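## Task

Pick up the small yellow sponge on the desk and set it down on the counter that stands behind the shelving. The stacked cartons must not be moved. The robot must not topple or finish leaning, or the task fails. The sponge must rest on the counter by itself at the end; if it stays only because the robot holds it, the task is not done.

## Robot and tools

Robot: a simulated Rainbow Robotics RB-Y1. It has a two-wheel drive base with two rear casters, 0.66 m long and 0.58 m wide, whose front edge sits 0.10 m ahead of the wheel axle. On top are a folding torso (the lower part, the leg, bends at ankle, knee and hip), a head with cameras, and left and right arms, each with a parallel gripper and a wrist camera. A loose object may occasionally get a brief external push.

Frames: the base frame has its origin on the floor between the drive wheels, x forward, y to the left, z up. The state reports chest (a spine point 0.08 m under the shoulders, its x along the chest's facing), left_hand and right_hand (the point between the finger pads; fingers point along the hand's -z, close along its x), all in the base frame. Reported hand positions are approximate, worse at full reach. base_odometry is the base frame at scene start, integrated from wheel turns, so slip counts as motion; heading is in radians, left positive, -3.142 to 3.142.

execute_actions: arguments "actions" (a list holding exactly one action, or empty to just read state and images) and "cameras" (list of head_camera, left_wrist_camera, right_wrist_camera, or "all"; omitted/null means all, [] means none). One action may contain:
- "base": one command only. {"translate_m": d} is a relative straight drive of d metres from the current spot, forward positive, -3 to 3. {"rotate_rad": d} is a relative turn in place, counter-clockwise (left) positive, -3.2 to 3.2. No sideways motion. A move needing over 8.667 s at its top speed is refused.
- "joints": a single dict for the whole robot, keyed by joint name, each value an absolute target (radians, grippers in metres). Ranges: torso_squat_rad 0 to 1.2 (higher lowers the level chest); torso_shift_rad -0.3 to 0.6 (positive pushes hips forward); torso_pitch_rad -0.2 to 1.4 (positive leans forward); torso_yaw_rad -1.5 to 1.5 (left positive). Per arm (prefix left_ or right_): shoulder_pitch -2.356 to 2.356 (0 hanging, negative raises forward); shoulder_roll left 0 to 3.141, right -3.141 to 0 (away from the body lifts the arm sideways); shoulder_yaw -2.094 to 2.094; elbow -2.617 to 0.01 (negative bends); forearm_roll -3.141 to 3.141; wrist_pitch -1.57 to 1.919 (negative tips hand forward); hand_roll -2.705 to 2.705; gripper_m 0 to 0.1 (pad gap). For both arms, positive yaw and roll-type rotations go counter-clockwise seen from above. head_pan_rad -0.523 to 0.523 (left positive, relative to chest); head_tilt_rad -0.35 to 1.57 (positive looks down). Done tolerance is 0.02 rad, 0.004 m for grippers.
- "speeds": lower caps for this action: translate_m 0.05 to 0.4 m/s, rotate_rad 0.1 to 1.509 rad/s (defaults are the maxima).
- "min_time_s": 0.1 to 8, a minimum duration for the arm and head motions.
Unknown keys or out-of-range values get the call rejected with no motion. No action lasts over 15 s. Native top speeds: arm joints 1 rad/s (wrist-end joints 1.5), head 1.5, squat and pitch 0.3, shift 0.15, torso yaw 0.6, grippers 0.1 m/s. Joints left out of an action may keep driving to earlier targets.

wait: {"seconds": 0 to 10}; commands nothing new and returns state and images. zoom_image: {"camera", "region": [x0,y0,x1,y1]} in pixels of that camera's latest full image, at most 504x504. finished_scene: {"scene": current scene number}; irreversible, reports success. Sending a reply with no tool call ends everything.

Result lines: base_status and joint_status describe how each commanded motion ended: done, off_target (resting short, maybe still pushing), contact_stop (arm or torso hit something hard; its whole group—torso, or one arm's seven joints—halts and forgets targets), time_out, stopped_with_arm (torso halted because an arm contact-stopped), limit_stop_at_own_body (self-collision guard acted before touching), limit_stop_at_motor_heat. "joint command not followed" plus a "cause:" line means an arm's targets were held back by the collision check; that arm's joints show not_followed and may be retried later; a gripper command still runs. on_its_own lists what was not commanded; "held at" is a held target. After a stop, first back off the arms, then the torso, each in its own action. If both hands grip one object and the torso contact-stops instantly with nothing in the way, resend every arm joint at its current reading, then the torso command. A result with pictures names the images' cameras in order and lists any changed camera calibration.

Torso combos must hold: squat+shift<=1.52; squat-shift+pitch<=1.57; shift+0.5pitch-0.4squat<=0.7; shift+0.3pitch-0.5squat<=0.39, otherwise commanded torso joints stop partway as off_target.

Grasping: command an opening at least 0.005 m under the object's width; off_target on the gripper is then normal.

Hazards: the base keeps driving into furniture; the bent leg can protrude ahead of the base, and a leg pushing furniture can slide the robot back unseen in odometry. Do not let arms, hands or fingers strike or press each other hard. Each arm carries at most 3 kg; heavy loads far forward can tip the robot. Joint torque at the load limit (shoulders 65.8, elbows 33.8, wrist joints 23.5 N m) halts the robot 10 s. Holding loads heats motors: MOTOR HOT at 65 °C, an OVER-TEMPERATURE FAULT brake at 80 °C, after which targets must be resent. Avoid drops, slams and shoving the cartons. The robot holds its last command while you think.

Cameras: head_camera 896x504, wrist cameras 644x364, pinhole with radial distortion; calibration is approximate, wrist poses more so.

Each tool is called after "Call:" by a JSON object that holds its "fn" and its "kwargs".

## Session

Call:
{"fn": "execute_actions", "kwargs": {"actions": []}}

Scene clock: 0.00 s.
base_odometry: x=+0.000 y=+0.000 heading=+0.000 (m, m, rad; odometry frame)
base_status: not commanded
joint_positions: torso_squat_rad=+0.350 torso_shift_rad=+0.000 torso_pitch_rad=-0.001 torso_yaw_rad=+0.001 left_shoulder_pitch_rad=+0.024 left_shoulder_roll_rad=+0.038 left_shoulder_yaw_rad=+0.055 left_elbow_rad=-0.250 left_forearm_roll_rad=+0.053 left_wrist_pitch_rad=+0.017 left_hand_roll_rad=+0.036 left_gripper_m=+0.100 right_shoulder_pitch_rad=+0.039 right_shoulder_roll_rad=-0.026 right_shoulder_yaw_rad=+0.001 right_elbow_rad=-0.173 right_forearm_roll_rad=+0.010 right_wrist_pitch_rad=-0.015 right_hand_roll_rad=+0.024 right_gripper_m=+0.100 head_pan_rad=+0.000 head_tilt_rad=+0.400
joint_status: not commanded
chest: x=-0.2283 y=+0.0000 z=+1.2474 quat_wxyz=(+1.000, +0.000, -0.001, +0.000) (m; base frame)
left_hand: x=-0.1281 y=+0.2556 z=+0.5697 quat_wxyz=(+0.991, +0.017, -0.106, +0.074) (m; base frame)
right_hand: x=-0.1673 y=-0.2408 z=+0.5652 quat_wxyz=(+0.997, -0.015, -0.076, +0.013) (m; base frame)
pictures: head_camera, left_wrist_camera, right_wrist_camera
camera_calibration (this result's frames):
head_camera: T_world_to_cam=[[0.00208723, -0.999981, -0.00580428, 0.00584037], [-0.409239, 0.00444183, -0.912416, 1.29856], [0.912425, 0.00427976, -0.409222, 0.72525], [0, 0, 0, 1]] pos_world=[-0.130326, -0.00303164, 1.48165]
left_wrist_camera: T_world_to_cam=[[0.963895, 0.139187, 0.22701, -0.0426234], [-0.0356555, -0.777374, 0.628027, -0.131786], [0.263885, -0.613446, -0.744344, 0.702166], [0, 0, 0, 1]] pos_world=[-0.148905, 0.334226, 0.615094]
right_wrist_camera: T_world_to_cam=[[-0.987359, -0.0439209, -0.15229, -0.0930634], [-0.130392, 0.771335, 0.622928, -0.159181], [0.0901073, 0.634912, -0.767312, 0.691156], [0, 0, 0, 1]] pos_world=[-0.174921, -0.320129, 0.615318]
Images, in order (width x height): head_camera 896x504, left_wrist_camera 644x364, right_wrist_camera 644x364.

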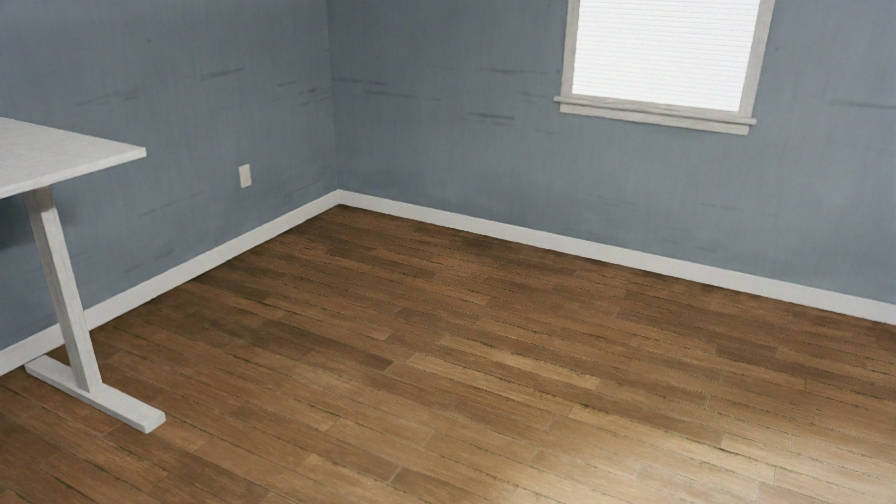

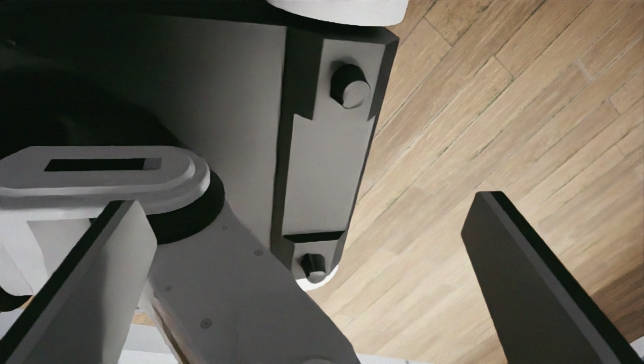

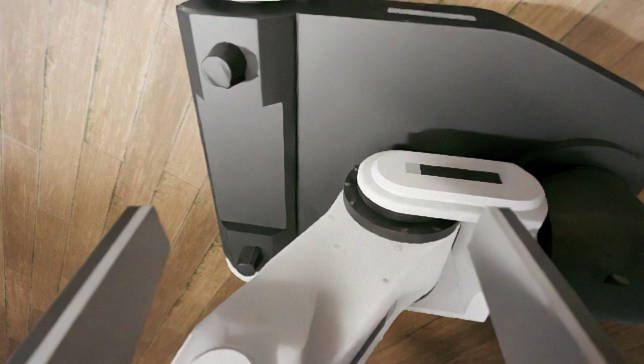

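Call:
{"fn": "execute_actions", "kwargs": {"actions": [{"base":{"rotate_rad":1.04},"joints":{"head_tilt_rad":0.45}}], "cameras": ["head_camera"]}}

Scene clock: 10.23 s.
base_odometry: x=+0.000 y=+0.000 heading=+1.039 (m, m, rad; odometry frame)
base_status: done
joint_positions: torso_squat_rad=+0.350 torso_shift_rad=+0.000 torso_pitch_rad=-0.001 torso_yaw_rad=+0.001 left_shoulder_pitch_rad=+0.024 left_shoulder_roll_rad=+0.038 left_shoulder_yaw_rad=+0.055 left_elbow_rad=-0.250 left_forearm_roll_rad=+0.053 left_wrist_pitch_rad=+0.017 left_hand_roll_rad=+0.036 left_gripper_m=+0.100 right_shoulder_pitch_rad=+0.039 right_shoulder_roll_rad=-0.026 right_shoulder_yaw_rad=+0.001 right_elbow_rad=-0.173 right_forearm_roll_rad=+0.010 right_wrist_pitch_rad=-0.015 right_hand_roll_rad=+0.024 right_gripper_m=+0.100 head_pan_rad=+0.000 head_tilt_rad=+0.450
joint_status: all done
chest: x=-0.2283 y=+0.0000 z=+1.2474 quat_wxyz=(+1.000, +0.000, -0.001, +0.000) (m; base frame)
left_hand: x=-0.1282 y=+0.2556 z=+0.5697 quat_wxyz=(+0.991, +0.017, -0.106, +0.074) (m; base frame)
right_hand: x=-0.1673 y=-0.2408 z=+0.5652 quat_wxyz=(+0.997, -0.015, -0.076, +0.013) (m; base frame)
pictures: head_camera
camera_calibration (this result's frames):
head_camera: T_world_to_cam=[[0.00177294, -0.999981, -0.0059119, 0.0058981], [-0.454876, 0.00445843, -0.890543, 1.25748], [0.890553, 0.00426806, -0.45486, 0.786797], [0, 0, 0, 1]] pos_world=[-0.128699, -0.00306647, 1.47775]
Images, in order (width x height): head_camera 896x504.

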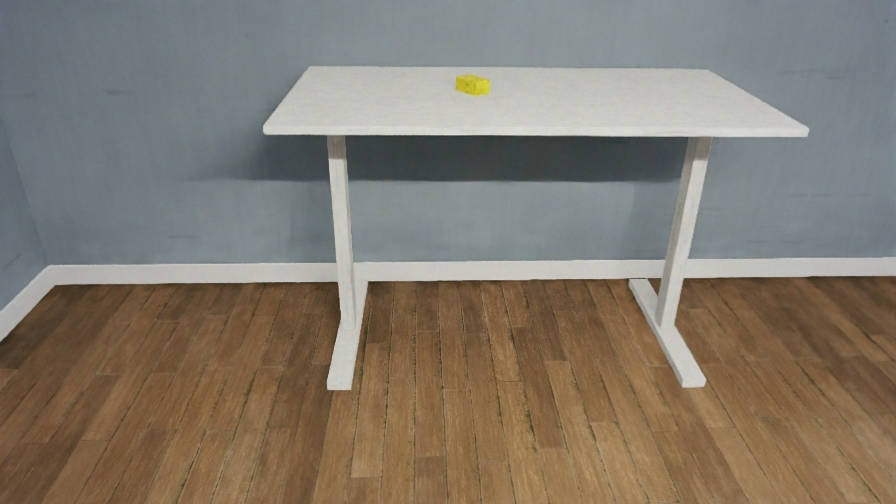

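Call:
{"fn": "zoom_image", "kwargs": {"camera": "head_camera", "region": [430, 55, 520, 115]}}

Region (430, 55, 520, 115) of head_camera's 896x504 image, scaled by 5.600, with more detail than that image has.

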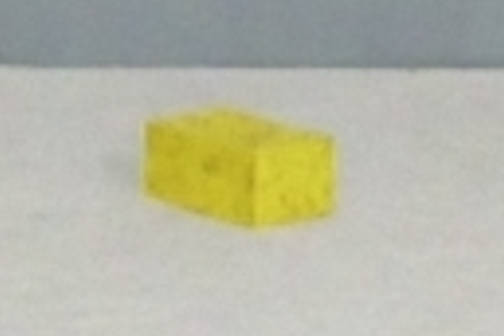

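Call:
{"fn": "execute_actions", "kwargs": {"actions": [{"base":{"rotate_rad":-0.05},"joints":{"torso_squat_rad":0.0,"right_shoulder_pitch_rad":-1.3,"right_shoulder_roll_rad":-0.25,"right_shoulder_yaw_rad":-0.335,"right_elbow_rad":-0.6,"right_forearm_roll_rad":0,"right_wrist_pitch_rad":1.883,"right_hand_roll_rad":-1.1,"head_tilt_rad":0.7}}], "cameras": []}}

Call:
{"fn": "execute_actions", "kwargs": {"actions": [{"base":{"translate_m":1.45}}], "cameras": ["head_camera","right_wrist_camera"]}}

Scene clock: 52.13 s.
base_odometry: x=+0.000 y=+0.000 heading=+0.990 (m, m, rad; odometry frame)
base_status: done
joint_positions: torso_squat_rad=+0.000 torso_shift_rad=+0.000 torso_pitch_rad=-0.001 torso_yaw_rad=+0.001 left_shoulder_pitch_rad=+0.024 left_shoulder_roll_rad=+0.038 left_shoulder_yaw_rad=+0.055 left_elbow_rad=-0.250 left_forearm_roll_rad=+0.053 left_wrist_pitch_rad=+0.017 left_hand_roll_rad=+0.036 left_gripper_m=+0.100 right_shoulder_pitch_rad=-1.300 right_shoulder_roll_rad=-0.250 right_shoulder_yaw_rad=-0.335 right_elbow_rad=-0.600 right_forearm_roll_rad=+0.000 right_wrist_pitch_rad=+1.883 right_hand_roll_rad=-1.100 right_gripper_m=+0.100 head_pan_rad=+0.000 head_tilt_rad=+0.700
joint_status: all done
chest: x=-0.2283 y=+0.0000 z=+1.2899 quat_wxyz=(+1.000, +0.000, -0.001, +0.000) (m; base frame)
left_hand: x=-0.1282 y=+0.2556 z=+0.6122 quat_wxyz=(+0.991, +0.017, -0.106, +0.074) (m; base frame)
right_hand: x=+0.2987 y=-0.2186 z=+1.1408 quat_wxyz=(+0.853, +0.000, -0.001, -0.521) (m; base frame)
pictures: none
No camera images: the call's "cameras" was empty. Leave "cameras" out to get every camera's image.

Scene clock: 57.33 s.
base_odometry: x=+0.794 y=+1.213 heading=+0.992 (m, m, rad; odometry frame)
base_status: done
joint_positions: torso_squat_rad=+0.000 torso_shift_rad=+0.000 torso_pitch_rad=-0.001 torso_yaw_rad=+0.001 left_shoulder_pitch_rad=+0.024 left_shoulder_roll_rad=+0.038 left_shoulder_yaw_rad=+0.055 left_elbow_rad=-0.250 left_forearm_roll_rad=+0.053 left_wrist_pitch_rad=+0.017 left_hand_roll_rad=+0.036 left_gripper_m=+0.100 right_shoulder_pitch_rad=-1.300 right_shoulder_roll_rad=-0.250 right_shoulder_yaw_rad=-0.335 right_elbow_rad=-0.600 right_forearm_roll_rad=+0.000 right_wrist_pitch_rad=+1.883 right_hand_roll_rad=-1.100 right_gripper_m=+0.100 head_pan_rad=+0.000 head_tilt_rad=+0.700
joint_status: not commanded
chest: x=-0.2283 y=+0.0000 z=+1.2899 quat_wxyz=(+1.000, +0.000, -0.001, +0.000) (m; base frame)
left_hand: x=-0.1281 y=+0.2556 z=+0.6122 quat_wxyz=(+0.991, +0.017, -0.106, +0.074) (m; base frame)
right_hand: x=+0.2987 y=-0.2186 z=+1.1406 quat_wxyz=(+0.853, +0.000, -0.001, -0.521) (m; base frame)
pictures: head_camera, right_wrist_camera
camera_calibration (this result's frames):
head_camera: T_world_to_cam=[[0.000188757, -0.999982, -0.00601575, 0.00600292], [-0.661083, 0.00438891, -0.7503, 1.0438], [0.750312, 0.00411854, -0.66107, 1.08443], [0, 0, 0, 1]] pos_world=[-0.123621, -0.00304458, 1.50008]
right_wrist_camera: T_world_to_cam=[[-0.47006, 0.882631, -0.00248372, 0.332875], [0.664541, 0.355761, 0.65713, -0.841326], [0.580887, 0.30724, -0.753773, 0.842929], [0, 0, 0, 1]] pos_world=[0.22592, -0.253476, 1.18906]
Images, in order (width x height): head_camera 896x504, right_wrist_camera 644x364.

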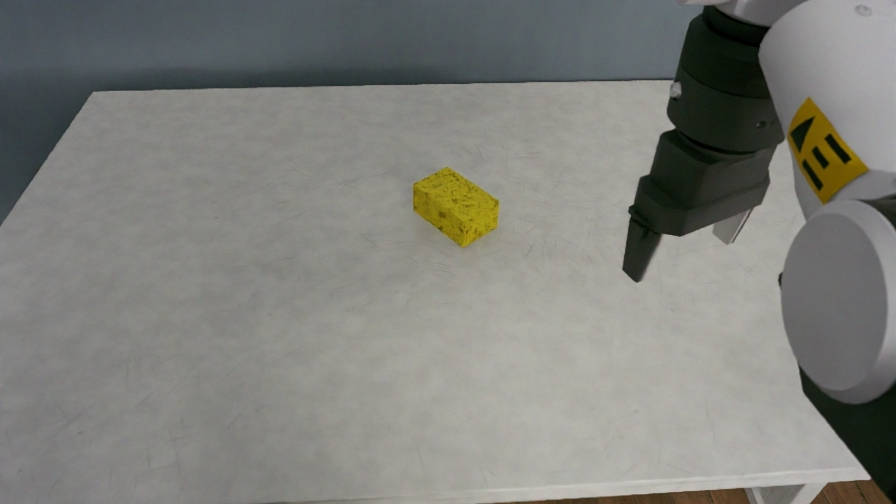

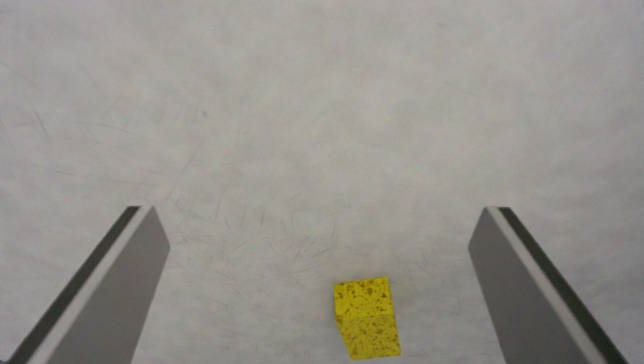

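Call:
{"fn": "zoom_image", "kwargs": {"camera": "head_camera", "region": [395, 155, 515, 255]}}

Region (395, 155, 515, 255) of head_camera's 896x504 image, scaled by 4.200, with more detail than that image has.

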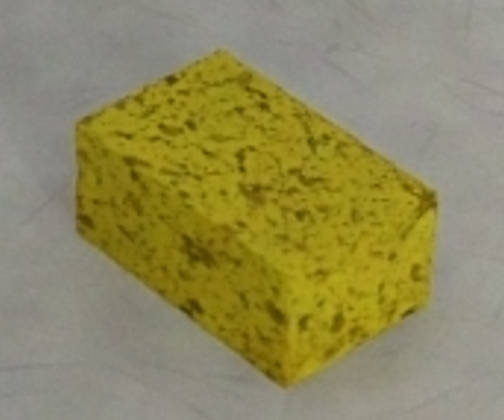

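Call:
{"fn": "execute_actions", "kwargs": {"actions": [{"base":{"translate_m":0.192},"joints":{"torso_yaw_rad":0.357,"torso_squat_rad":0.35,"right_wrist_pitch_rad":1.75,"right_hand_roll_rad":-1.23,"head_tilt_rad":0.9,"head_pan_rad":-0.2}}]}}

Scene clock: 91.50 s.
base_odometry: x=+0.899 y=+1.374 heading=+0.994 (m, m, rad; odometry frame)
base_status: done
joint_positions: torso_squat_rad=+0.350 torso_shift_rad=+0.000 torso_pitch_rad=-0.001 torso_yaw_rad=+0.357 left_shoulder_pitch_rad=+0.024 left_shoulder_roll_rad=+0.038 left_shoulder_yaw_rad=+0.055 left_elbow_rad=-0.250 left_forearm_roll_rad=+0.053 left_wrist_pitch_rad=+0.017 left_hand_roll_rad=+0.036 left_gripper_m=+0.100 right_shoulder_pitch_rad=-1.300 right_shoulder_roll_rad=-0.250 right_shoulder_yaw_rad=-0.335 right_elbow_rad=-0.600 right_forearm_roll_rad=+0.000 right_wrist_pitch_rad=+1.750 right_hand_roll_rad=-1.230 right_gripper_m=+0.100 head_pan_rad=-0.200 head_tilt_rad=+0.900
joint_status: all done
chest: x=-0.2283 y=+0.0000 z=+1.2475 quat_wxyz=(+0.984, +0.000, -0.001, +0.178) (m; base frame)
left_hand: x=-0.2236 y=+0.2742 z=+0.5696 quat_wxyz=(+0.963, +0.036, -0.102, +0.248) (m; base frame)
right_hand: x=+0.3704 y=-0.0105 z=+1.1003 quat_wxyz=(+0.905, +0.047, -0.047, -0.421) (m; base frame)
pictures: head_camera, left_wrist_camera, right_wrist_camera
camera_calibration (this result's frames):
head_camera: T_world_to_cam=[[0.154863, -0.98792, -0.00564987, 0.0449699], [-0.787849, -0.120046, -0.604056, 0.773855], [0.59608, 0.0979972, -0.796922, 1.22131], [0, 0, 0, 1]] pos_world=[-0.125281, 0.0176402, 1.44099]
left_wrist_camera: T_world_to_cam=[[0.854863, 0.466632, 0.226858, -0.0672934], [0.237585, -0.740743, 0.628373, -0.06989], [0.461263, -0.483274, -0.744099, 0.747004], [0, 0, 0, 1]] pos_world=[-0.270434, 0.340639, 0.615028]
right_wrist_camera: T_world_to_cam=[[-0.652939, 0.75583, -0.0489082, 0.300239], [0.480346, 0.463152, 0.744821, -0.963648], [0.58561, 0.462829, -0.66547, 0.609643], [0, 0, 0, 1]] pos_world=[0.30191, -0.0627745, 1.13813]
Images, in order (width x height): head_camera 896x504, left_wrist_camera 644x364, right_wrist_camera 644x364.

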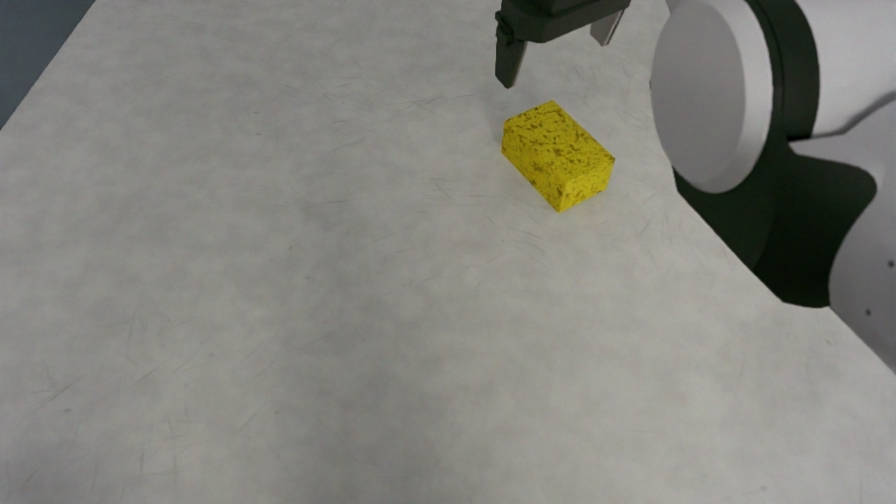

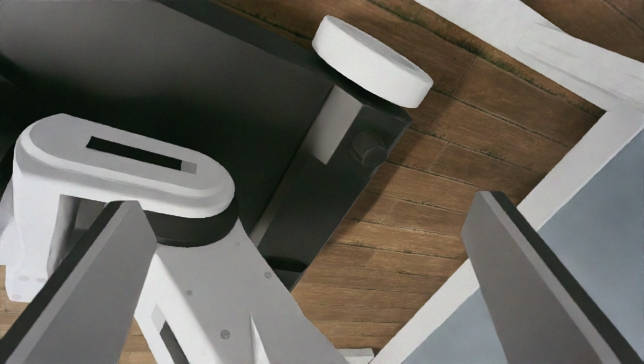

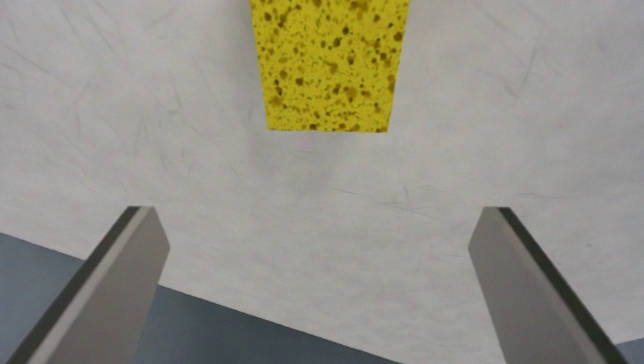

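Call:
{"fn": "execute_actions", "kwargs": {"actions": [{"joints":{"torso_squat_rad":0.643,"head_tilt_rad":0.7}}], "cameras": ["head_camera","right_wrist_camera"]}}

Scene clock: 103.40 s.
base_odometry: x=+0.899 y=+1.374 heading=+0.994 (m, m, rad; odometry frame)
base_status: not commanded
joint_positions: torso_squat_rad=+0.643 torso_shift_rad=+0.000 torso_pitch_rad=-0.001 torso_yaw_rad=+0.357 left_shoulder_pitch_rad=+0.024 left_shoulder_roll_rad=+0.038 left_shoulder_yaw_rad=+0.055 left_elbow_rad=-0.250 left_forearm_roll_rad=+0.053 left_wrist_pitch_rad=+0.017 left_hand_roll_rad=+0.036 left_gripper_m=+0.100 right_shoulder_pitch_rad=-1.300 right_shoulder_roll_rad=-0.250 right_shoulder_yaw_rad=-0.335 right_elbow_rad=-0.600 right_forearm_roll_rad=+0.000 right_wrist_pitch_rad=+1.750 right_hand_roll_rad=-1.230 right_gripper_m=+0.100 head_pan_rad=-0.200 head_tilt_rad=+0.700
joint_status: all done
chest: x=-0.2284 y=+0.0000 z=+1.1501 quat_wxyz=(+0.984, +0.000, -0.001, +0.178) (m; base frame)
left_hand: x=-0.2236 y=+0.2742 z=+0.4723 quat_wxyz=(+0.963, +0.036, -0.102, +0.248) (m; base frame)
right_hand: x=+0.3704 y=-0.0105 z=+1.0030 quat_wxyz=(+0.905, +0.047, -0.047, -0.421) (m; base frame)
pictures: head_camera, right_wrist_camera
camera_calibration (this result's frames):
head_camera: T_world_to_cam=[[0.156112, -0.987722, -0.00581083, 0.0449241], [-0.653579, -0.0988856, -0.750371, 0.940334], [0.740583, 0.12094, -0.660992, 0.990104], [0, 0, 0, 1]] pos_world=[-0.125685, 0.0176149, 1.36031]
right_wrist_camera: T_world_to_cam=[[-0.652928, 0.755837, -0.048933, 0.295463], [0.480335, 0.463156, 0.744825, -0.891135], [0.58563, 0.462813, -0.665463, 0.544876], [0, 0, 0, 1]] pos_world=[0.301863, -0.062763, 1.04079]
Images, in order (width x height): head_camera 896x504, right_wrist_camera 644x364.

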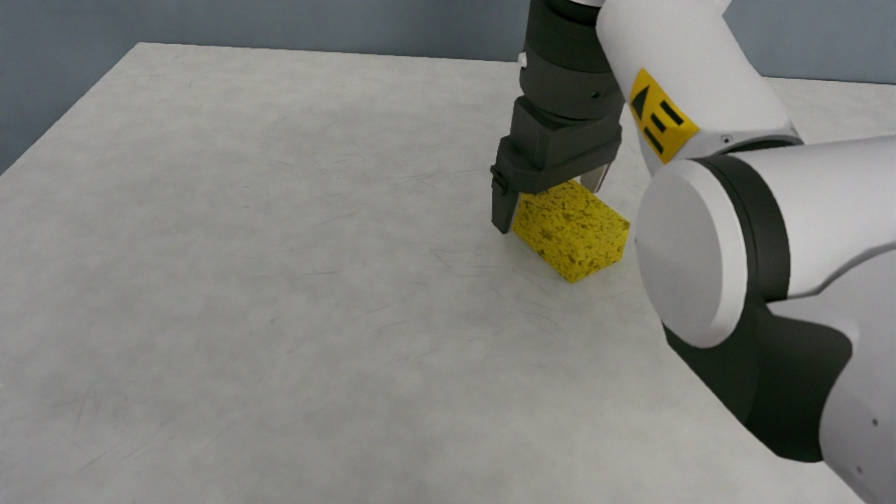

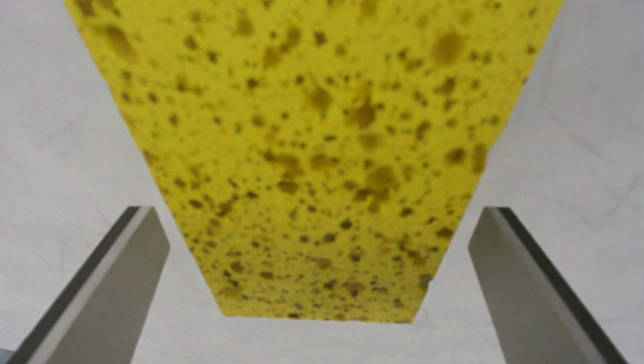

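Call:
{"fn": "execute_actions", "kwargs": {"actions": [{"base":{"translate_m":-0.022},"joints":{"torso_yaw_rad":0.325,"right_hand_roll_rad":-1.2}}], "cameras": ["head_camera","right_wrist_camera"]}}

Scene clock: 112.33 s.
base_odometry: x=+0.887 y=+1.355 heading=+0.994 (m, m, rad; odometry frame)
base_status: done
joint_positions: torso_squat_rad=+0.643 torso_shift_rad=+0.000 torso_pitch_rad=-0.001 torso_yaw_rad=+0.325 left_shoulder_pitch_rad=+0.024 left_shoulder_roll_rad=+0.038 left_shoulder_yaw_rad=+0.055 left_elbow_rad=-0.250 left_forearm_roll_rad=+0.053 left_wrist_pitch_rad=+0.017 left_hand_roll_rad=+0.036 left_gripper_m=+0.100 right_shoulder_pitch_rad=-1.300 right_shoulder_roll_rad=-0.250 right_shoulder_yaw_rad=-0.335 right_elbow_rad=-0.600 right_forearm_roll_rad=+0.000 right_wrist_pitch_rad=+1.750 right_hand_roll_rad=-1.200 right_gripper_m=+0.100 head_pan_rad=-0.200 head_tilt_rad=+0.700
joint_status: all done
chest: x=-0.2284 y=+0.0000 z=+1.1501 quat_wxyz=(+0.987, +0.000, -0.001, +0.162) (m; base frame)
left_hand: x=-0.2149 y=+0.2740 z=+0.4723 quat_wxyz=(+0.967, +0.034, -0.102, +0.233) (m; base frame)
right_hand: x=+0.3697 y=-0.0297 z=+1.0030 quat_wxyz=(+0.904, +0.046, -0.049, -0.422) (m; base frame)
pictures: head_camera, right_wrist_camera
camera_calibration (this result's frames):
head_camera: T_world_to_cam=[[0.124476, -0.992205, -0.00585201, 0.0377523], [-0.656344, -0.077915, -0.750428, 0.939714], [0.744123, 0.0972514, -0.660926, 0.990864], [0, 0, 0, 1]] pos_world=[-0.125249, 0.0143129, 1.3603]
right_wrist_camera: T_world_to_cam=[[-0.651001, 0.75725, -0.0526292, 0.312558], [0.480485, 0.464758, 0.74373, -0.880833], [0.587649, 0.458881, -0.666405, 0.554229], [0, 0, 0, 1]] pos_world=[0.30101, -0.0816356, 1.04089]
Images, in order (width x height): head_camera 896x504, right_wrist_camera 644x364.

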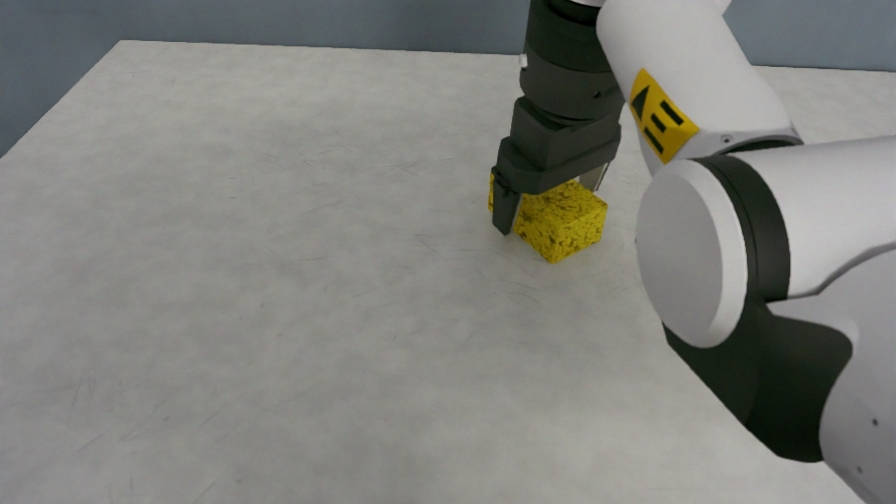

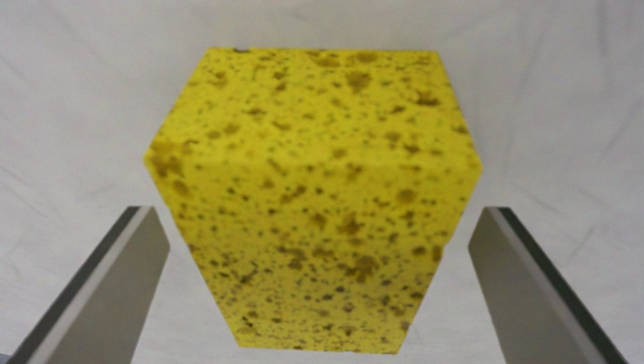

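Call:
{"fn": "execute_actions", "kwargs": {"actions": [{"joints":{"torso_squat_rad":0.655,"right_gripper_m":0.045}}], "cameras": []}}

Call:
{"fn": "execute_actions", "kwargs": {"actions": [{"joints":{"torso_squat_rad":0.35}}], "cameras": ["head_camera","right_wrist_camera"]}}

Scene clock: 123.17 s.
base_odometry: x=+0.887 y=+1.355 heading=+0.994 (m, m, rad; odometry frame)
base_status: not commanded
joint_positions: torso_squat_rad=+0.655 torso_shift_rad=+0.000 torso_pitch_rad=-0.001 torso_yaw_rad=+0.325 left_shoulder_pitch_rad=+0.024 left_shoulder_roll_rad=+0.038 left_shoulder_yaw_rad=+0.055 left_elbow_rad=-0.250 left_forearm_roll_rad=+0.053 left_wrist_pitch_rad=+0.017 left_hand_roll_rad=+0.036 left_gripper_m=+0.100 right_shoulder_pitch_rad=-1.300 right_shoulder_roll_rad=-0.250 right_shoulder_yaw_rad=-0.335 right_elbow_rad=-0.600 right_forearm_roll_rad=+0.000 right_wrist_pitch_rad=+1.750 right_hand_roll_rad=-1.200 right_gripper_m=+0.060 head_pan_rad=-0.200 head_tilt_rad=+0.700
joint_status: right_gripper_m off_target (ended at +0.060, target +0.045); the others done
chest: x=-0.2284 y=+0.0000 z=+1.1451 quat_wxyz=(+0.987, +0.000, -0.001, +0.162) (m; base frame)
left_hand: x=-0.2149 y=+0.2740 z=+0.4672 quat_wxyz=(+0.967, +0.034, -0.102, +0.233) (m; base frame)
right_hand: x=+0.3697 y=-0.0296 z=+0.9979 quat_wxyz=(+0.904, +0.046, -0.049, -0.422) (m; base frame)
pictures: none
No camera images: the call's "cameras" was empty. Leave "cameras" out to get every camera's image.

Scene clock: 124.97 s.
base_odometry: x=+0.887 y=+1.355 heading=+0.994 (m, m, rad; odometry frame)
base_status: not commanded
joint_positions: torso_squat_rad=+0.350 torso_shift_rad=+0.000 torso_pitch_rad=-0.001 torso_yaw_rad=+0.325 left_shoulder_pitch_rad=+0.024 left_shoulder_roll_rad=+0.038 left_shoulder_yaw_rad=+0.055 left_elbow_rad=-0.250 left_forearm_roll_rad=+0.053 left_wrist_pitch_rad=+0.017 left_hand_roll_rad=+0.036 left_gripper_m=+0.100 right_shoulder_pitch_rad=-1.300 right_shoulder_roll_rad=-0.250 right_shoulder_yaw_rad=-0.335 right_elbow_rad=-0.600 right_forearm_roll_rad=+0.000 right_wrist_pitch_rad=+1.750 right_hand_roll_rad=-1.200 right_gripper_m=+0.060 head_pan_rad=-0.200 head_tilt_rad=+0.700
joint_status: all done
chest: x=-0.2282 y=+0.0000 z=+1.2475 quat_wxyz=(+0.987, +0.000, +0.000, +0.162) (m; base frame)
left_hand: x=-0.2149 y=+0.2740 z=+0.5696 quat_wxyz=(+0.967, +0.034, -0.102, +0.233) (m; base frame)
right_hand: x=+0.3699 y=-0.0297 z=+1.1001 quat_wxyz=(+0.904, +0.046, -0.049, -0.422) (m; base frame)
pictures: head_camera, right_wrist_camera
camera_calibration (this result's frames):
head_camera: T_world_to_cam=[[0.124474, -0.992205, -0.00590188, 0.0383359], [-0.656643, -0.0779147, -0.750166, 1.01253], [0.743859, 0.0972513, -0.661223, 1.05535], [0, 0, 0, 1]] pos_world=[-0.124934, 0.0142937, 1.45761]
right_wrist_camera: T_world_to_cam=[[-0.651025, 0.757248, -0.0523667, 0.317513], [0.480784, 0.46476, 0.743535, -0.953034], [0.587378, 0.458883, -0.666643, 0.619219], [0, 0, 0, 1]] pos_world=[0.301196, -0.0816527, 1.13804]
Images, in order (width x height): head_camera 896x504, right_wrist_camera 644x364.

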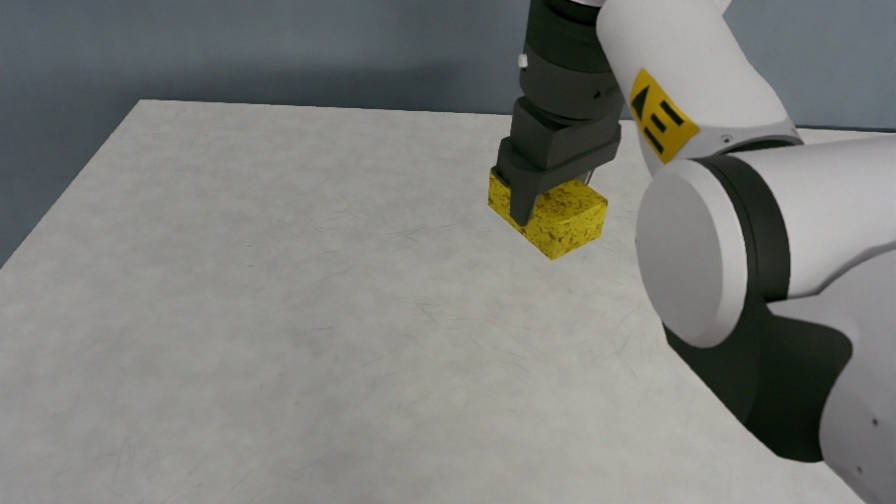

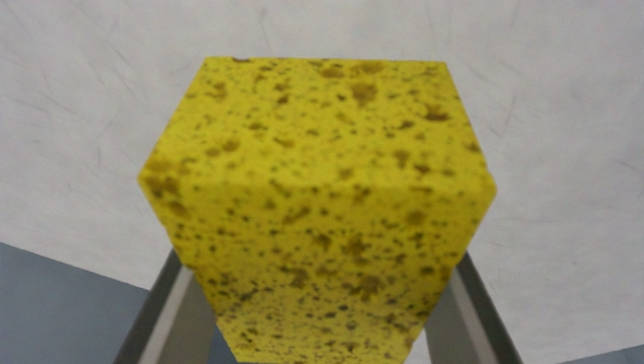

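Call:
{"fn": "execute_actions", "kwargs": {"actions": [{"base":{"translate_m":-0.75}}], "cameras": []}}

Call:
{"fn": "execute_actions", "kwargs": {"actions": [{"base":{"rotate_rad":3.0},"joints":{"torso_yaw_rad":0,"right_shoulder_pitch_rad":-0.4,"right_shoulder_roll_rad":-0.03,"right_shoulder_yaw_rad":-0.13,"right_elbow_rad":-1.5,"right_wrist_pitch_rad":1.76,"head_tilt_rad":0.4,"head_pan_rad":0.0},"min_time_s":3}], "cameras": ["head_camera"]}}

Scene clock: 137.03 s.
base_odometry: x=+0.479 y=+0.726 heading=+0.997 (m, m, rad; odometry frame)
base_status: done
joint_positions: torso_squat_rad=+0.350 torso_shift_rad=+0.000 torso_pitch_rad=-0.001 torso_yaw_rad=+0.325 left_shoulder_pitch_rad=+0.024 left_shoulder_roll_rad=+0.038 left_shoulder_yaw_rad=+0.055 left_elbow_rad=-0.250 left_forearm_roll_rad=+0.053 left_wrist_pitch_rad=+0.017 left_hand_roll_rad=+0.036 left_gripper_m=+0.100 right_shoulder_pitch_rad=-1.300 right_shoulder_roll_rad=-0.250 right_shoulder_yaw_rad=-0.335 right_elbow_rad=-0.600 right_forearm_roll_rad=+0.000 right_wrist_pitch_rad=+1.750 right_hand_roll_rad=-1.200 right_gripper_m=+0.060 head_pan_rad=-0.200 head_tilt_rad=+0.700
joint_status: not commanded
chest: x=-0.2283 y=+0.0000 z=+1.2475 quat_wxyz=(+0.987, +0.000, -0.001, +0.162) (m; base frame)
left_hand: x=-0.2149 y=+0.2739 z=+0.5696 quat_wxyz=(+0.967, +0.034, -0.102, +0.233) (m; base frame)
right_hand: x=+0.3698 y=-0.0297 z=+1.1002 quat_wxyz=(+0.904, +0.046, -0.049, -0.422) (m; base frame)
pictures: none
No camera images: the call's "cameras" was empty. Leave "cameras" out to get every camera's image.

Scene clock: 142.50 s.
base_odometry: x=+0.479 y=+0.726 heading=-2.287 (m, m, rad; odometry frame)
base_status: done
joint_positions: torso_squat_rad=+0.350 torso_shift_rad=+0.000 torso_pitch_rad=-0.001 torso_yaw_rad=+0.000 left_shoulder_pitch_rad=+0.024 left_shoulder_roll_rad=+0.038 left_shoulder_yaw_rad=+0.055 left_elbow_rad=-0.250 left_forearm_roll_rad=+0.053 left_wrist_pitch_rad=+0.017 left_hand_roll_rad=+0.036 left_gripper_m=+0.100 right_shoulder_pitch_rad=-0.400 right_shoulder_roll_rad=-0.030 right_shoulder_yaw_rad=-0.130 right_elbow_rad=-1.500 right_forearm_roll_rad=+0.000 right_wrist_pitch_rad=+1.760 right_hand_roll_rad=-1.200 right_gripper_m=+0.060 head_pan_rad=+0.000 head_tilt_rad=+0.400
joint_status: all done
chest: x=-0.2283 y=+0.0000 z=+1.2475 quat_wxyz=(+1.000, +0.000, -0.001, +0.000) (m; base frame)
left_hand: x=-0.1279 y=+0.2556 z=+0.5698 quat_wxyz=(+0.991, +0.017, -0.106, +0.073) (m; base frame)
right_hand: x=+0.1837 y=-0.2219 z=+0.9023 quat_wxyz=(+0.824, +0.032, -0.051, -0.563) (m; base frame)
pictures: head_camera
camera_calibration (this result's frames):
head_camera: T_world_to_cam=[[0.00162889, -0.999982, -0.00579698, 0.00572068], [-0.409704, 0.00462077, -0.912207, 1.29819], [0.912217, 0.00386093, -0.409689, 0.726016], [0, 0, 0, 1]] pos_world=[-0.130422, -0.00308114, 1.48169]
Images, in order (width x height): head_camera 896x504.

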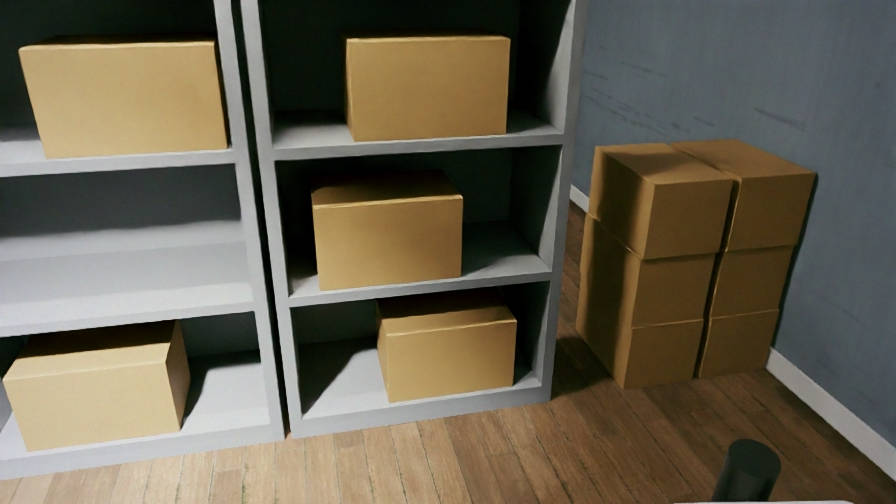

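Call:
{"fn": "execute_actions", "kwargs": {"actions": [{"base":{"rotate_rad":1.42},"joints":{"head_pan_rad":-0.3,"head_tilt_rad":0.45}}], "cameras": ["head_camera"]}}

Scene clock: 157.63 s.
base_odometry: x=+0.479 y=+0.726 heading=-0.868 (m, m, rad; odometry frame)
base_status: done
joint_positions: torso_squat_rad=+0.350 torso_shift_rad=+0.000 torso_pitch_rad=-0.001 torso_yaw_rad=+0.000 left_shoulder_pitch_rad=+0.024 left_shoulder_roll_rad=+0.038 left_shoulder_yaw_rad=+0.055 left_elbow_rad=-0.250 left_forearm_roll_rad=+0.053 left_wrist_pitch_rad=+0.017 left_hand_roll_rad=+0.036 left_gripper_m=+0.100 right_shoulder_pitch_rad=-0.400 right_shoulder_roll_rad=-0.030 right_shoulder_yaw_rad=-0.130 right_elbow_rad=-1.500 right_forearm_roll_rad=+0.000 right_wrist_pitch_rad=+1.760 right_hand_roll_rad=-1.200 right_gripper_m=+0.060 head_pan_rad=-0.300 head_tilt_rad=+0.450
joint_status: all done
chest: x=-0.2283 y=+0.0000 z=+1.2475 quat_wxyz=(+1.000, +0.000, -0.001, +0.000) (m; base frame)
left_hand: x=-0.1279 y=+0.2556 z=+0.5698 quat_wxyz=(+0.991, +0.017, -0.106, +0.073) (m; base frame)
right_hand: x=+0.1837 y=-0.2219 z=+0.9023 quat_wxyz=(+0.824, +0.032, -0.051, -0.563) (m; base frame)
pictures: head_camera
camera_calibration (this result's frames):
head_camera: T_world_to_cam=[[-0.294228, -0.955714, -0.00629009, -0.0547152], [-0.432953, 0.139151, -0.890611, 1.26213], [0.852045, -0.25932, -0.454722, 0.778765], [0, 0, 0, 1]] pos_world=[-0.1332, -0.0259698, 1.47784]
Images, in order (width x height): head_camera 896x504.

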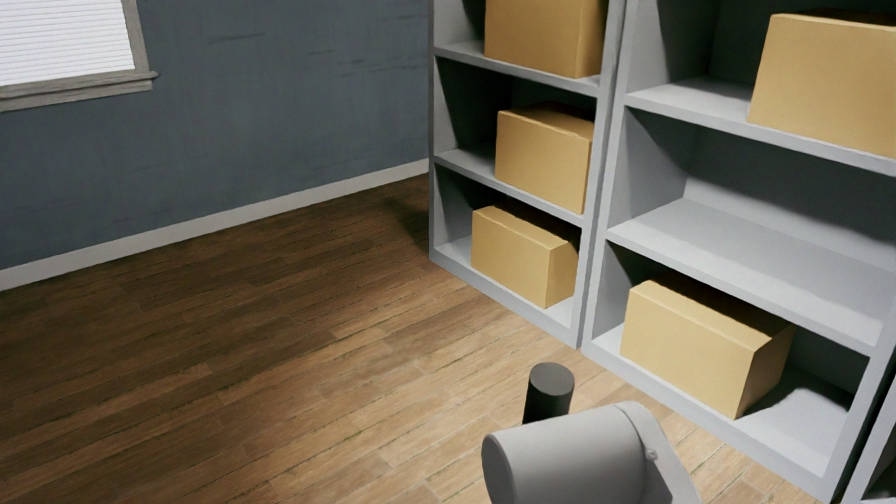

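Call:
{"fn": "execute_actions", "kwargs": {"actions": [{"base":{"translate_m":2.66}}], "cameras": []}}

Call:
{"fn": "execute_actions", "kwargs": {"actions": [{"base":{"rotate_rad":-1.21},"joints":{"head_pan_rad":0.0,"head_tilt_rad":0.75}}], "cameras": ["head_camera"]}}

Scene clock: 180.60 s.
base_odometry: x=+2.201 y=-1.301 heading=-0.866 (m, m, rad; odometry frame)
base_status: done
joint_positions: torso_squat_rad=+0.350 torso_shift_rad=+0.000 torso_pitch_rad=-0.001 torso_yaw_rad=+0.000 left_shoulder_pitch_rad=+0.024 left_shoulder_roll_rad=+0.038 left_shoulder_yaw_rad=+0.055 left_elbow_rad=-0.250 left_forearm_roll_rad=+0.053 left_wrist_pitch_rad=+0.017 left_hand_roll_rad=+0.036 left_gripper_m=+0.100 right_shoulder_pitch_rad=-0.400 right_shoulder_roll_rad=-0.030 right_shoulder_yaw_rad=-0.130 right_elbow_rad=-1.500 right_forearm_roll_rad=+0.000 right_wrist_pitch_rad=+1.760 right_hand_roll_rad=-1.200 right_gripper_m=+0.060 head_pan_rad=-0.300 head_tilt_rad=+0.450
joint_status: not commanded
chest: x=-0.2282 y=+0.0000 z=+1.2475 quat_wxyz=(+1.000, +0.000, -0.001, +0.000) (m; base frame)
left_hand: x=-0.1278 y=+0.2556 z=+0.5698 quat_wxyz=(+0.991, +0.017, -0.106, +0.073) (m; base frame)
right_hand: x=+0.1837 y=-0.2219 z=+0.9022 quat_wxyz=(+0.824, +0.031, -0.051, -0.563) (m; base frame)
pictures: none
No camera images: the call's "cameras" was empty. Leave "cameras" out to get every camera's image.

Scene clock: 184.17 s.
base_odometry: x=+2.201 y=-1.301 heading=-2.076 (m, m, rad; odometry frame)
base_status: done
joint_positions: torso_squat_rad=+0.350 torso_shift_rad=+0.000 torso_pitch_rad=-0.001 torso_yaw_rad=+0.000 left_shoulder_pitch_rad=+0.024 left_shoulder_roll_rad=+0.038 left_shoulder_yaw_rad=+0.055 left_elbow_rad=-0.250 left_forearm_roll_rad=+0.053 left_wrist_pitch_rad=+0.017 left_hand_roll_rad=+0.036 left_gripper_m=+0.100 right_shoulder_pitch_rad=-0.400 right_shoulder_roll_rad=-0.030 right_shoulder_yaw_rad=-0.130 right_elbow_rad=-1.500 right_forearm_roll_rad=+0.000 right_wrist_pitch_rad=+1.760 right_hand_roll_rad=-1.200 right_gripper_m=+0.060 head_pan_rad=+0.000 head_tilt_rad=+0.750
joint_status: all done
chest: x=-0.2282 y=+0.0000 z=+1.2475 quat_wxyz=(+1.000, +0.000, -0.001, +0.000) (m; base frame)
left_hand: x=-0.1279 y=+0.2556 z=+0.5698 quat_wxyz=(+0.991, +0.017, -0.106, +0.073) (m; base frame)
right_hand: x=+0.1837 y=-0.2219 z=+0.9022 quat_wxyz=(+0.824, +0.031, -0.051, -0.563) (m; base frame)
pictures: head_camera
camera_calibration (this result's frames):
head_camera: T_world_to_cam=[[-0.000580793, -0.999982, -0.00601033, 0.00557325], [-0.697768, 0.00471059, -0.716308, 0.955196], [0.716323, 0.00377779, -0.697758, 1.10245], [0, 0, 0, 1]] pos_world=[-0.123202, -0.00309121, 1.45349]
Images, in order (width x height): head_camera 896x504.

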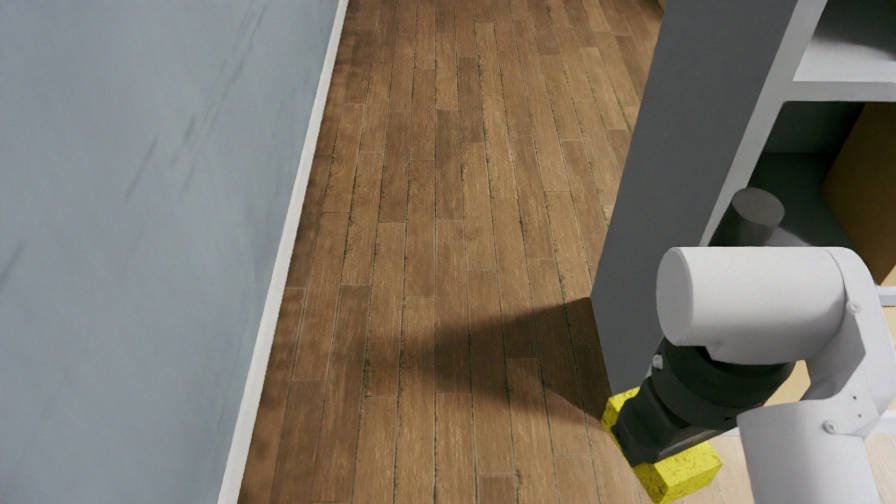

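Call:
{"fn": "execute_actions", "kwargs": {"actions": [{"base":{"translate_m":1.7},"joints":{"head_pan_rad":-0.45,"head_tilt_rad":0.5}}], "cameras": ["head_camera"]}}

Scene clock: 198.13 s.
base_odometry: x=+1.377 y=-2.788 heading=-2.077 (m, m, rad; odometry frame)
base_status: done
joint_positions: torso_squat_rad=+0.350 torso_shift_rad=+0.000 torso_pitch_rad=-0.001 torso_yaw_rad=+0.000 left_shoulder_pitch_rad=+0.024 left_shoulder_roll_rad=+0.038 left_shoulder_yaw_rad=+0.055 left_elbow_rad=-0.250 left_forearm_roll_rad=+0.053 left_wrist_pitch_rad=+0.017 left_hand_roll_rad=+0.036 left_gripper_m=+0.100 right_shoulder_pitch_rad=-0.400 right_shoulder_roll_rad=-0.030 right_shoulder_yaw_rad=-0.130 right_elbow_rad=-1.500 right_forearm_roll_rad=+0.000 right_wrist_pitch_rad=+1.760 right_hand_roll_rad=-1.200 right_gripper_m=+0.060 head_pan_rad=-0.450 head_tilt_rad=+0.500
joint_status: all done
chest: x=-0.2282 y=+0.0000 z=+1.2475 quat_wxyz=(+1.000, +0.000, -0.001, +0.000) (m; base frame)
left_hand: x=-0.1279 y=+0.2556 z=+0.5698 quat_wxyz=(+0.991, +0.017, -0.106, +0.073) (m; base frame)
right_hand: x=+0.1837 y=-0.2219 z=+0.9022 quat_wxyz=(+0.824, +0.031, -0.051, -0.563) (m; base frame)
pictures: head_camera
camera_calibration (this result's frames):
head_camera: T_world_to_cam=[[-0.434024, -0.900878, -0.00646073, -0.0832677], [-0.446976, 0.221559, -0.866674, 1.22464], [0.782199, -0.37327, -0.498833, 0.828093], [0, 0, 0, 1]] pos_world=[-0.136489, -0.0372424, 1.4739]
Images, in order (width x height): head_camera 896x504.

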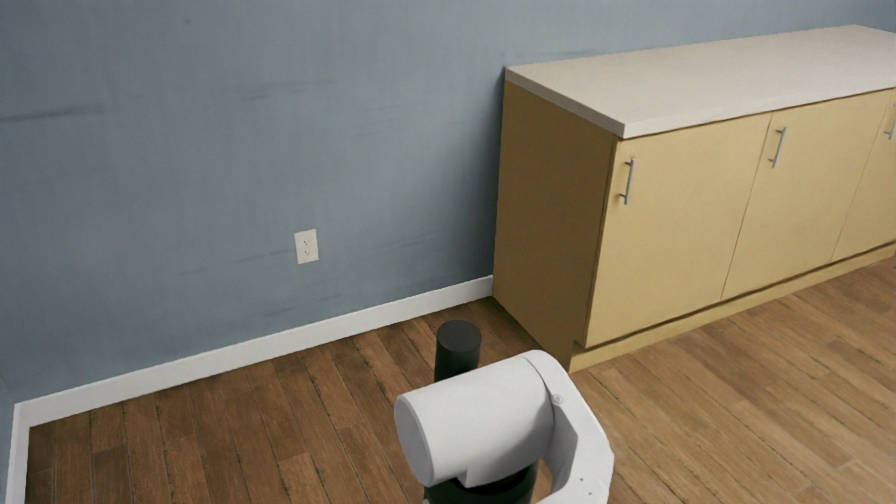

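Call:
{"fn": "execute_actions", "kwargs": {"actions": [{"base":{"rotate_rad":-0.42}}], "cameras": []}}

Call:
{"fn": "execute_actions", "kwargs": {"actions": [{"base":{"translate_m":0.5}}], "cameras": []}}

Call:
{"fn": "execute_actions", "kwargs": {"actions": [{"base":{"rotate_rad":-0.327},"joints":{"torso_shift_rad":0.25,"torso_squat_rad":0.3,"right_shoulder_pitch_rad":-1.3,"right_shoulder_roll_rad":-0.25,"right_shoulder_yaw_rad":-0.335,"right_elbow_rad":-0.6,"right_wrist_pitch_rad":1.75,"head_tilt_rad":0.85,"head_pan_rad":-0.2},"min_time_s":2}], "cameras": []}}

Call:
{"fn": "execute_actions", "kwargs": {"actions": [{"base":{"translate_m":0.8}}], "cameras": ["head_camera","right_wrist_camera"]}}

Scene clock: 220.87 s.
base_odometry: x=+1.377 y=-2.788 heading=-2.496 (m, m, rad; odometry frame)
base_status: done
joint_positions: torso_squat_rad=+0.350 torso_shift_rad=+0.000 torso_pitch_rad=-0.001 torso_yaw_rad=+0.000 left_shoulder_pitch_rad=+0.024 left_shoulder_roll_rad=+0.038 left_shoulder_yaw_rad=+0.055 left_elbow_rad=-0.250 left_forearm_roll_rad=+0.053 left_wrist_pitch_rad=+0.017 left_hand_roll_rad=+0.036 left_gripper_m=+0.100 right_shoulder_pitch_rad=-0.400 right_shoulder_roll_rad=-0.030 right_shoulder_yaw_rad=-0.130 right_elbow_rad=-1.500 right_forearm_roll_rad=+0.000 right_wrist_pitch_rad=+1.760 right_hand_roll_rad=-1.200 right_gripper_m=+0.060 head_pan_rad=-0.450 head_tilt_rad=+0.500
joint_status: not commanded
chest: x=-0.2282 y=+0.0000 z=+1.2475 quat_wxyz=(+1.000, +0.000, -0.001, +0.000) (m; base frame)
left_hand: x=-0.1279 y=+0.2556 z=+0.5698 quat_wxyz=(+0.991, +0.017, -0.106, +0.073) (m; base frame)
right_hand: x=+0.1837 y=-0.2218 z=+0.9022 quat_wxyz=(+0.824, +0.031, -0.051, -0.563) (m; base frame)
pictures: none
No camera images: the call's "cameras" was empty. Leave "cameras" out to get every camera's image.

Scene clock: 223.83 s.
base_odometry: x=+0.978 y=-3.088 heading=-2.498 (m, m, rad; odometry frame)
base_status: done
joint_positions: torso_squat_rad=+0.350 torso_shift_rad=+0.000 torso_pitch_rad=-0.001 torso_yaw_rad=+0.000 left_shoulder_pitch_rad=+0.024 left_shoulder_roll_rad=+0.038 left_shoulder_yaw_rad=+0.055 left_elbow_rad=-0.250 left_forearm_roll_rad=+0.053 left_wrist_pitch_rad=+0.017 left_hand_roll_rad=+0.036 left_gripper_m=+0.100 right_shoulder_pitch_rad=-0.400 right_shoulder_roll_rad=-0.030 right_shoulder_yaw_rad=-0.130 right_elbow_rad=-1.500 right_forearm_roll_rad=+0.000 right_wrist_pitch_rad=+1.760 right_hand_roll_rad=-1.200 right_gripper_m=+0.060 head_pan_rad=-0.450 head_tilt_rad=+0.500
joint_status: not commanded
chest: x=-0.2282 y=+0.0000 z=+1.2475 quat_wxyz=(+1.000, +0.000, -0.001, +0.000) (m; base frame)
left_hand: x=-0.1278 y=+0.2556 z=+0.5698 quat_wxyz=(+0.991, +0.017, -0.106, +0.073) (m; base frame)
right_hand: x=+0.1837 y=-0.2219 z=+0.9022 quat_wxyz=(+0.824, +0.031, -0.051, -0.563) (m; base frame)
pictures: none
No camera images: the call's "cameras" was empty. Leave "cameras" out to get every camera's image.

Scene clock: 226.27 s.
base_odometry: x=+0.978 y=-3.088 heading=-2.824 (m, m, rad; odometry frame)
base_status: done
joint_positions: torso_squat_rad=+0.300 torso_shift_rad=+0.250 torso_pitch_rad=-0.001 torso_yaw_rad=+0.000 left_shoulder_pitch_rad=+0.024 left_shoulder_roll_rad=+0.038 left_shoulder_yaw_rad=+0.055 left_elbow_rad=-0.250 left_forearm_roll_rad=+0.053 left_wrist_pitch_rad=+0.017 left_hand_roll_rad=+0.036 left_gripper_m=+0.100 right_shoulder_pitch_rad=-1.300 right_shoulder_roll_rad=-0.250 right_shoulder_yaw_rad=-0.335 right_elbow_rad=-0.600 right_forearm_roll_rad=+0.000 right_wrist_pitch_rad=+1.750 right_hand_roll_rad=-1.200 right_gripper_m=+0.060 head_pan_rad=-0.200 head_tilt_rad=+0.850
joint_status: all done
chest: x=-0.0629 y=+0.0000 z=+1.2379 quat_wxyz=(+1.000, +0.000, -0.001, +0.000) (m; base frame)
left_hand: x=+0.0374 y=+0.2556 z=+0.5601 quat_wxyz=(+0.991, +0.017, -0.106, +0.073) (m; base frame)
right_hand: x=+0.4944 y=-0.2190 z=+1.0905 quat_wxyz=(+0.824, +0.037, -0.055, -0.562) (m; base frame)
pictures: none
No camera images: the call's "cameras" was empty. Leave "cameras" out to get every camera's image.

Scene clock: 229.83 s.
base_odometry: x=+0.218 y=-3.338 heading=-2.824 (m, m, rad; odometry frame)
base_status: done
joint_positions: torso_squat_rad=+0.300 torso_shift_rad=+0.250 torso_pitch_rad=-0.001 torso_yaw_rad=+0.000 left_shoulder_pitch_rad=+0.024 left_shoulder_roll_rad=+0.038 left_shoulder_yaw_rad=+0.055 left_elbow_rad=-0.250 left_forearm_roll_rad=+0.053 left_wrist_pitch_rad=+0.017 left_hand_roll_rad=+0.036 left_gripper_m=+0.100 right_shoulder_pitch_rad=-1.300 right_shoulder_roll_rad=-0.250 right_shoulder_yaw_rad=-0.335 right_elbow_rad=-0.600 right_forearm_roll_rad=+0.000 right_wrist_pitch_rad=+1.750 right_hand_roll_rad=-1.200 right_gripper_m=+0.060 head_pan_rad=-0.200 head_tilt_rad=+0.850
joint_status: not commanded
chest: x=-0.0629 y=+0.0000 z=+1.2379 quat_wxyz=(+1.000, +0.000, -0.001, +0.000) (m; base frame)
left_hand: x=+0.0375 y=+0.2556 z=+0.5602 quat_wxyz=(+0.991, +0.017, -0.106, +0.073) (m; base frame)
right_hand: x=+0.4944 y=-0.2190 z=+1.0906 quat_wxyz=(+0.824, +0.038, -0.056, -0.562) (m; base frame)
pictures: head_camera, right_wrist_camera
camera_calibration (this result's frames):
head_camera: T_world_to_cam=[[-0.19985, -0.979807, -0.0061958, -0.00234546], [-0.749504, 0.156942, -0.643127, 0.956296], [0.631113, -0.123885, -0.765734, 1.07156], [0, 0, 0, 1]] pos_world=[0.0400006, -0.0196303, 1.43554]
right_wrist_camera: T_world_to_cam=[[-0.375279, 0.925443, -0.0521566, 0.441697], [0.603743, 0.286746, 0.743822, -1.01794], [0.703321, 0.247651, -0.66634, 0.52268], [0, 0, 0, 1]] pos_world=[0.41272, -0.246319, 1.12848]
Images, in order (width x height): head_camera 896x504, right_wrist_camera 644x364.

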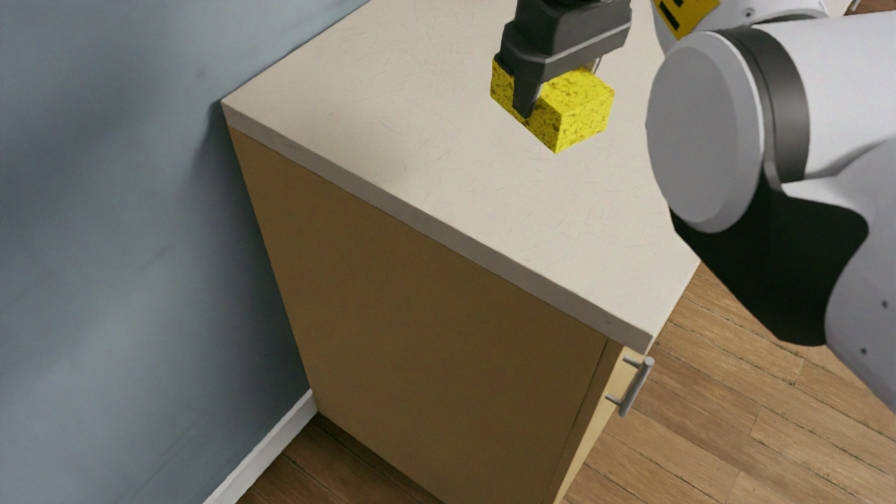

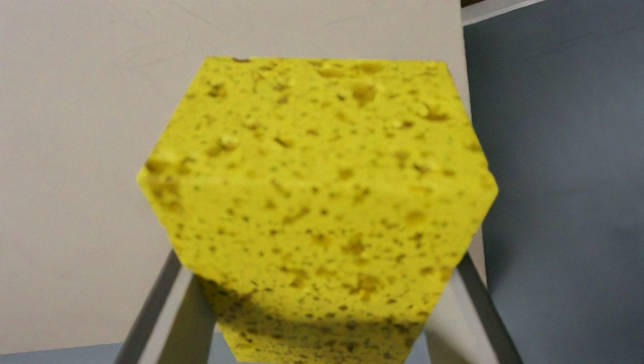

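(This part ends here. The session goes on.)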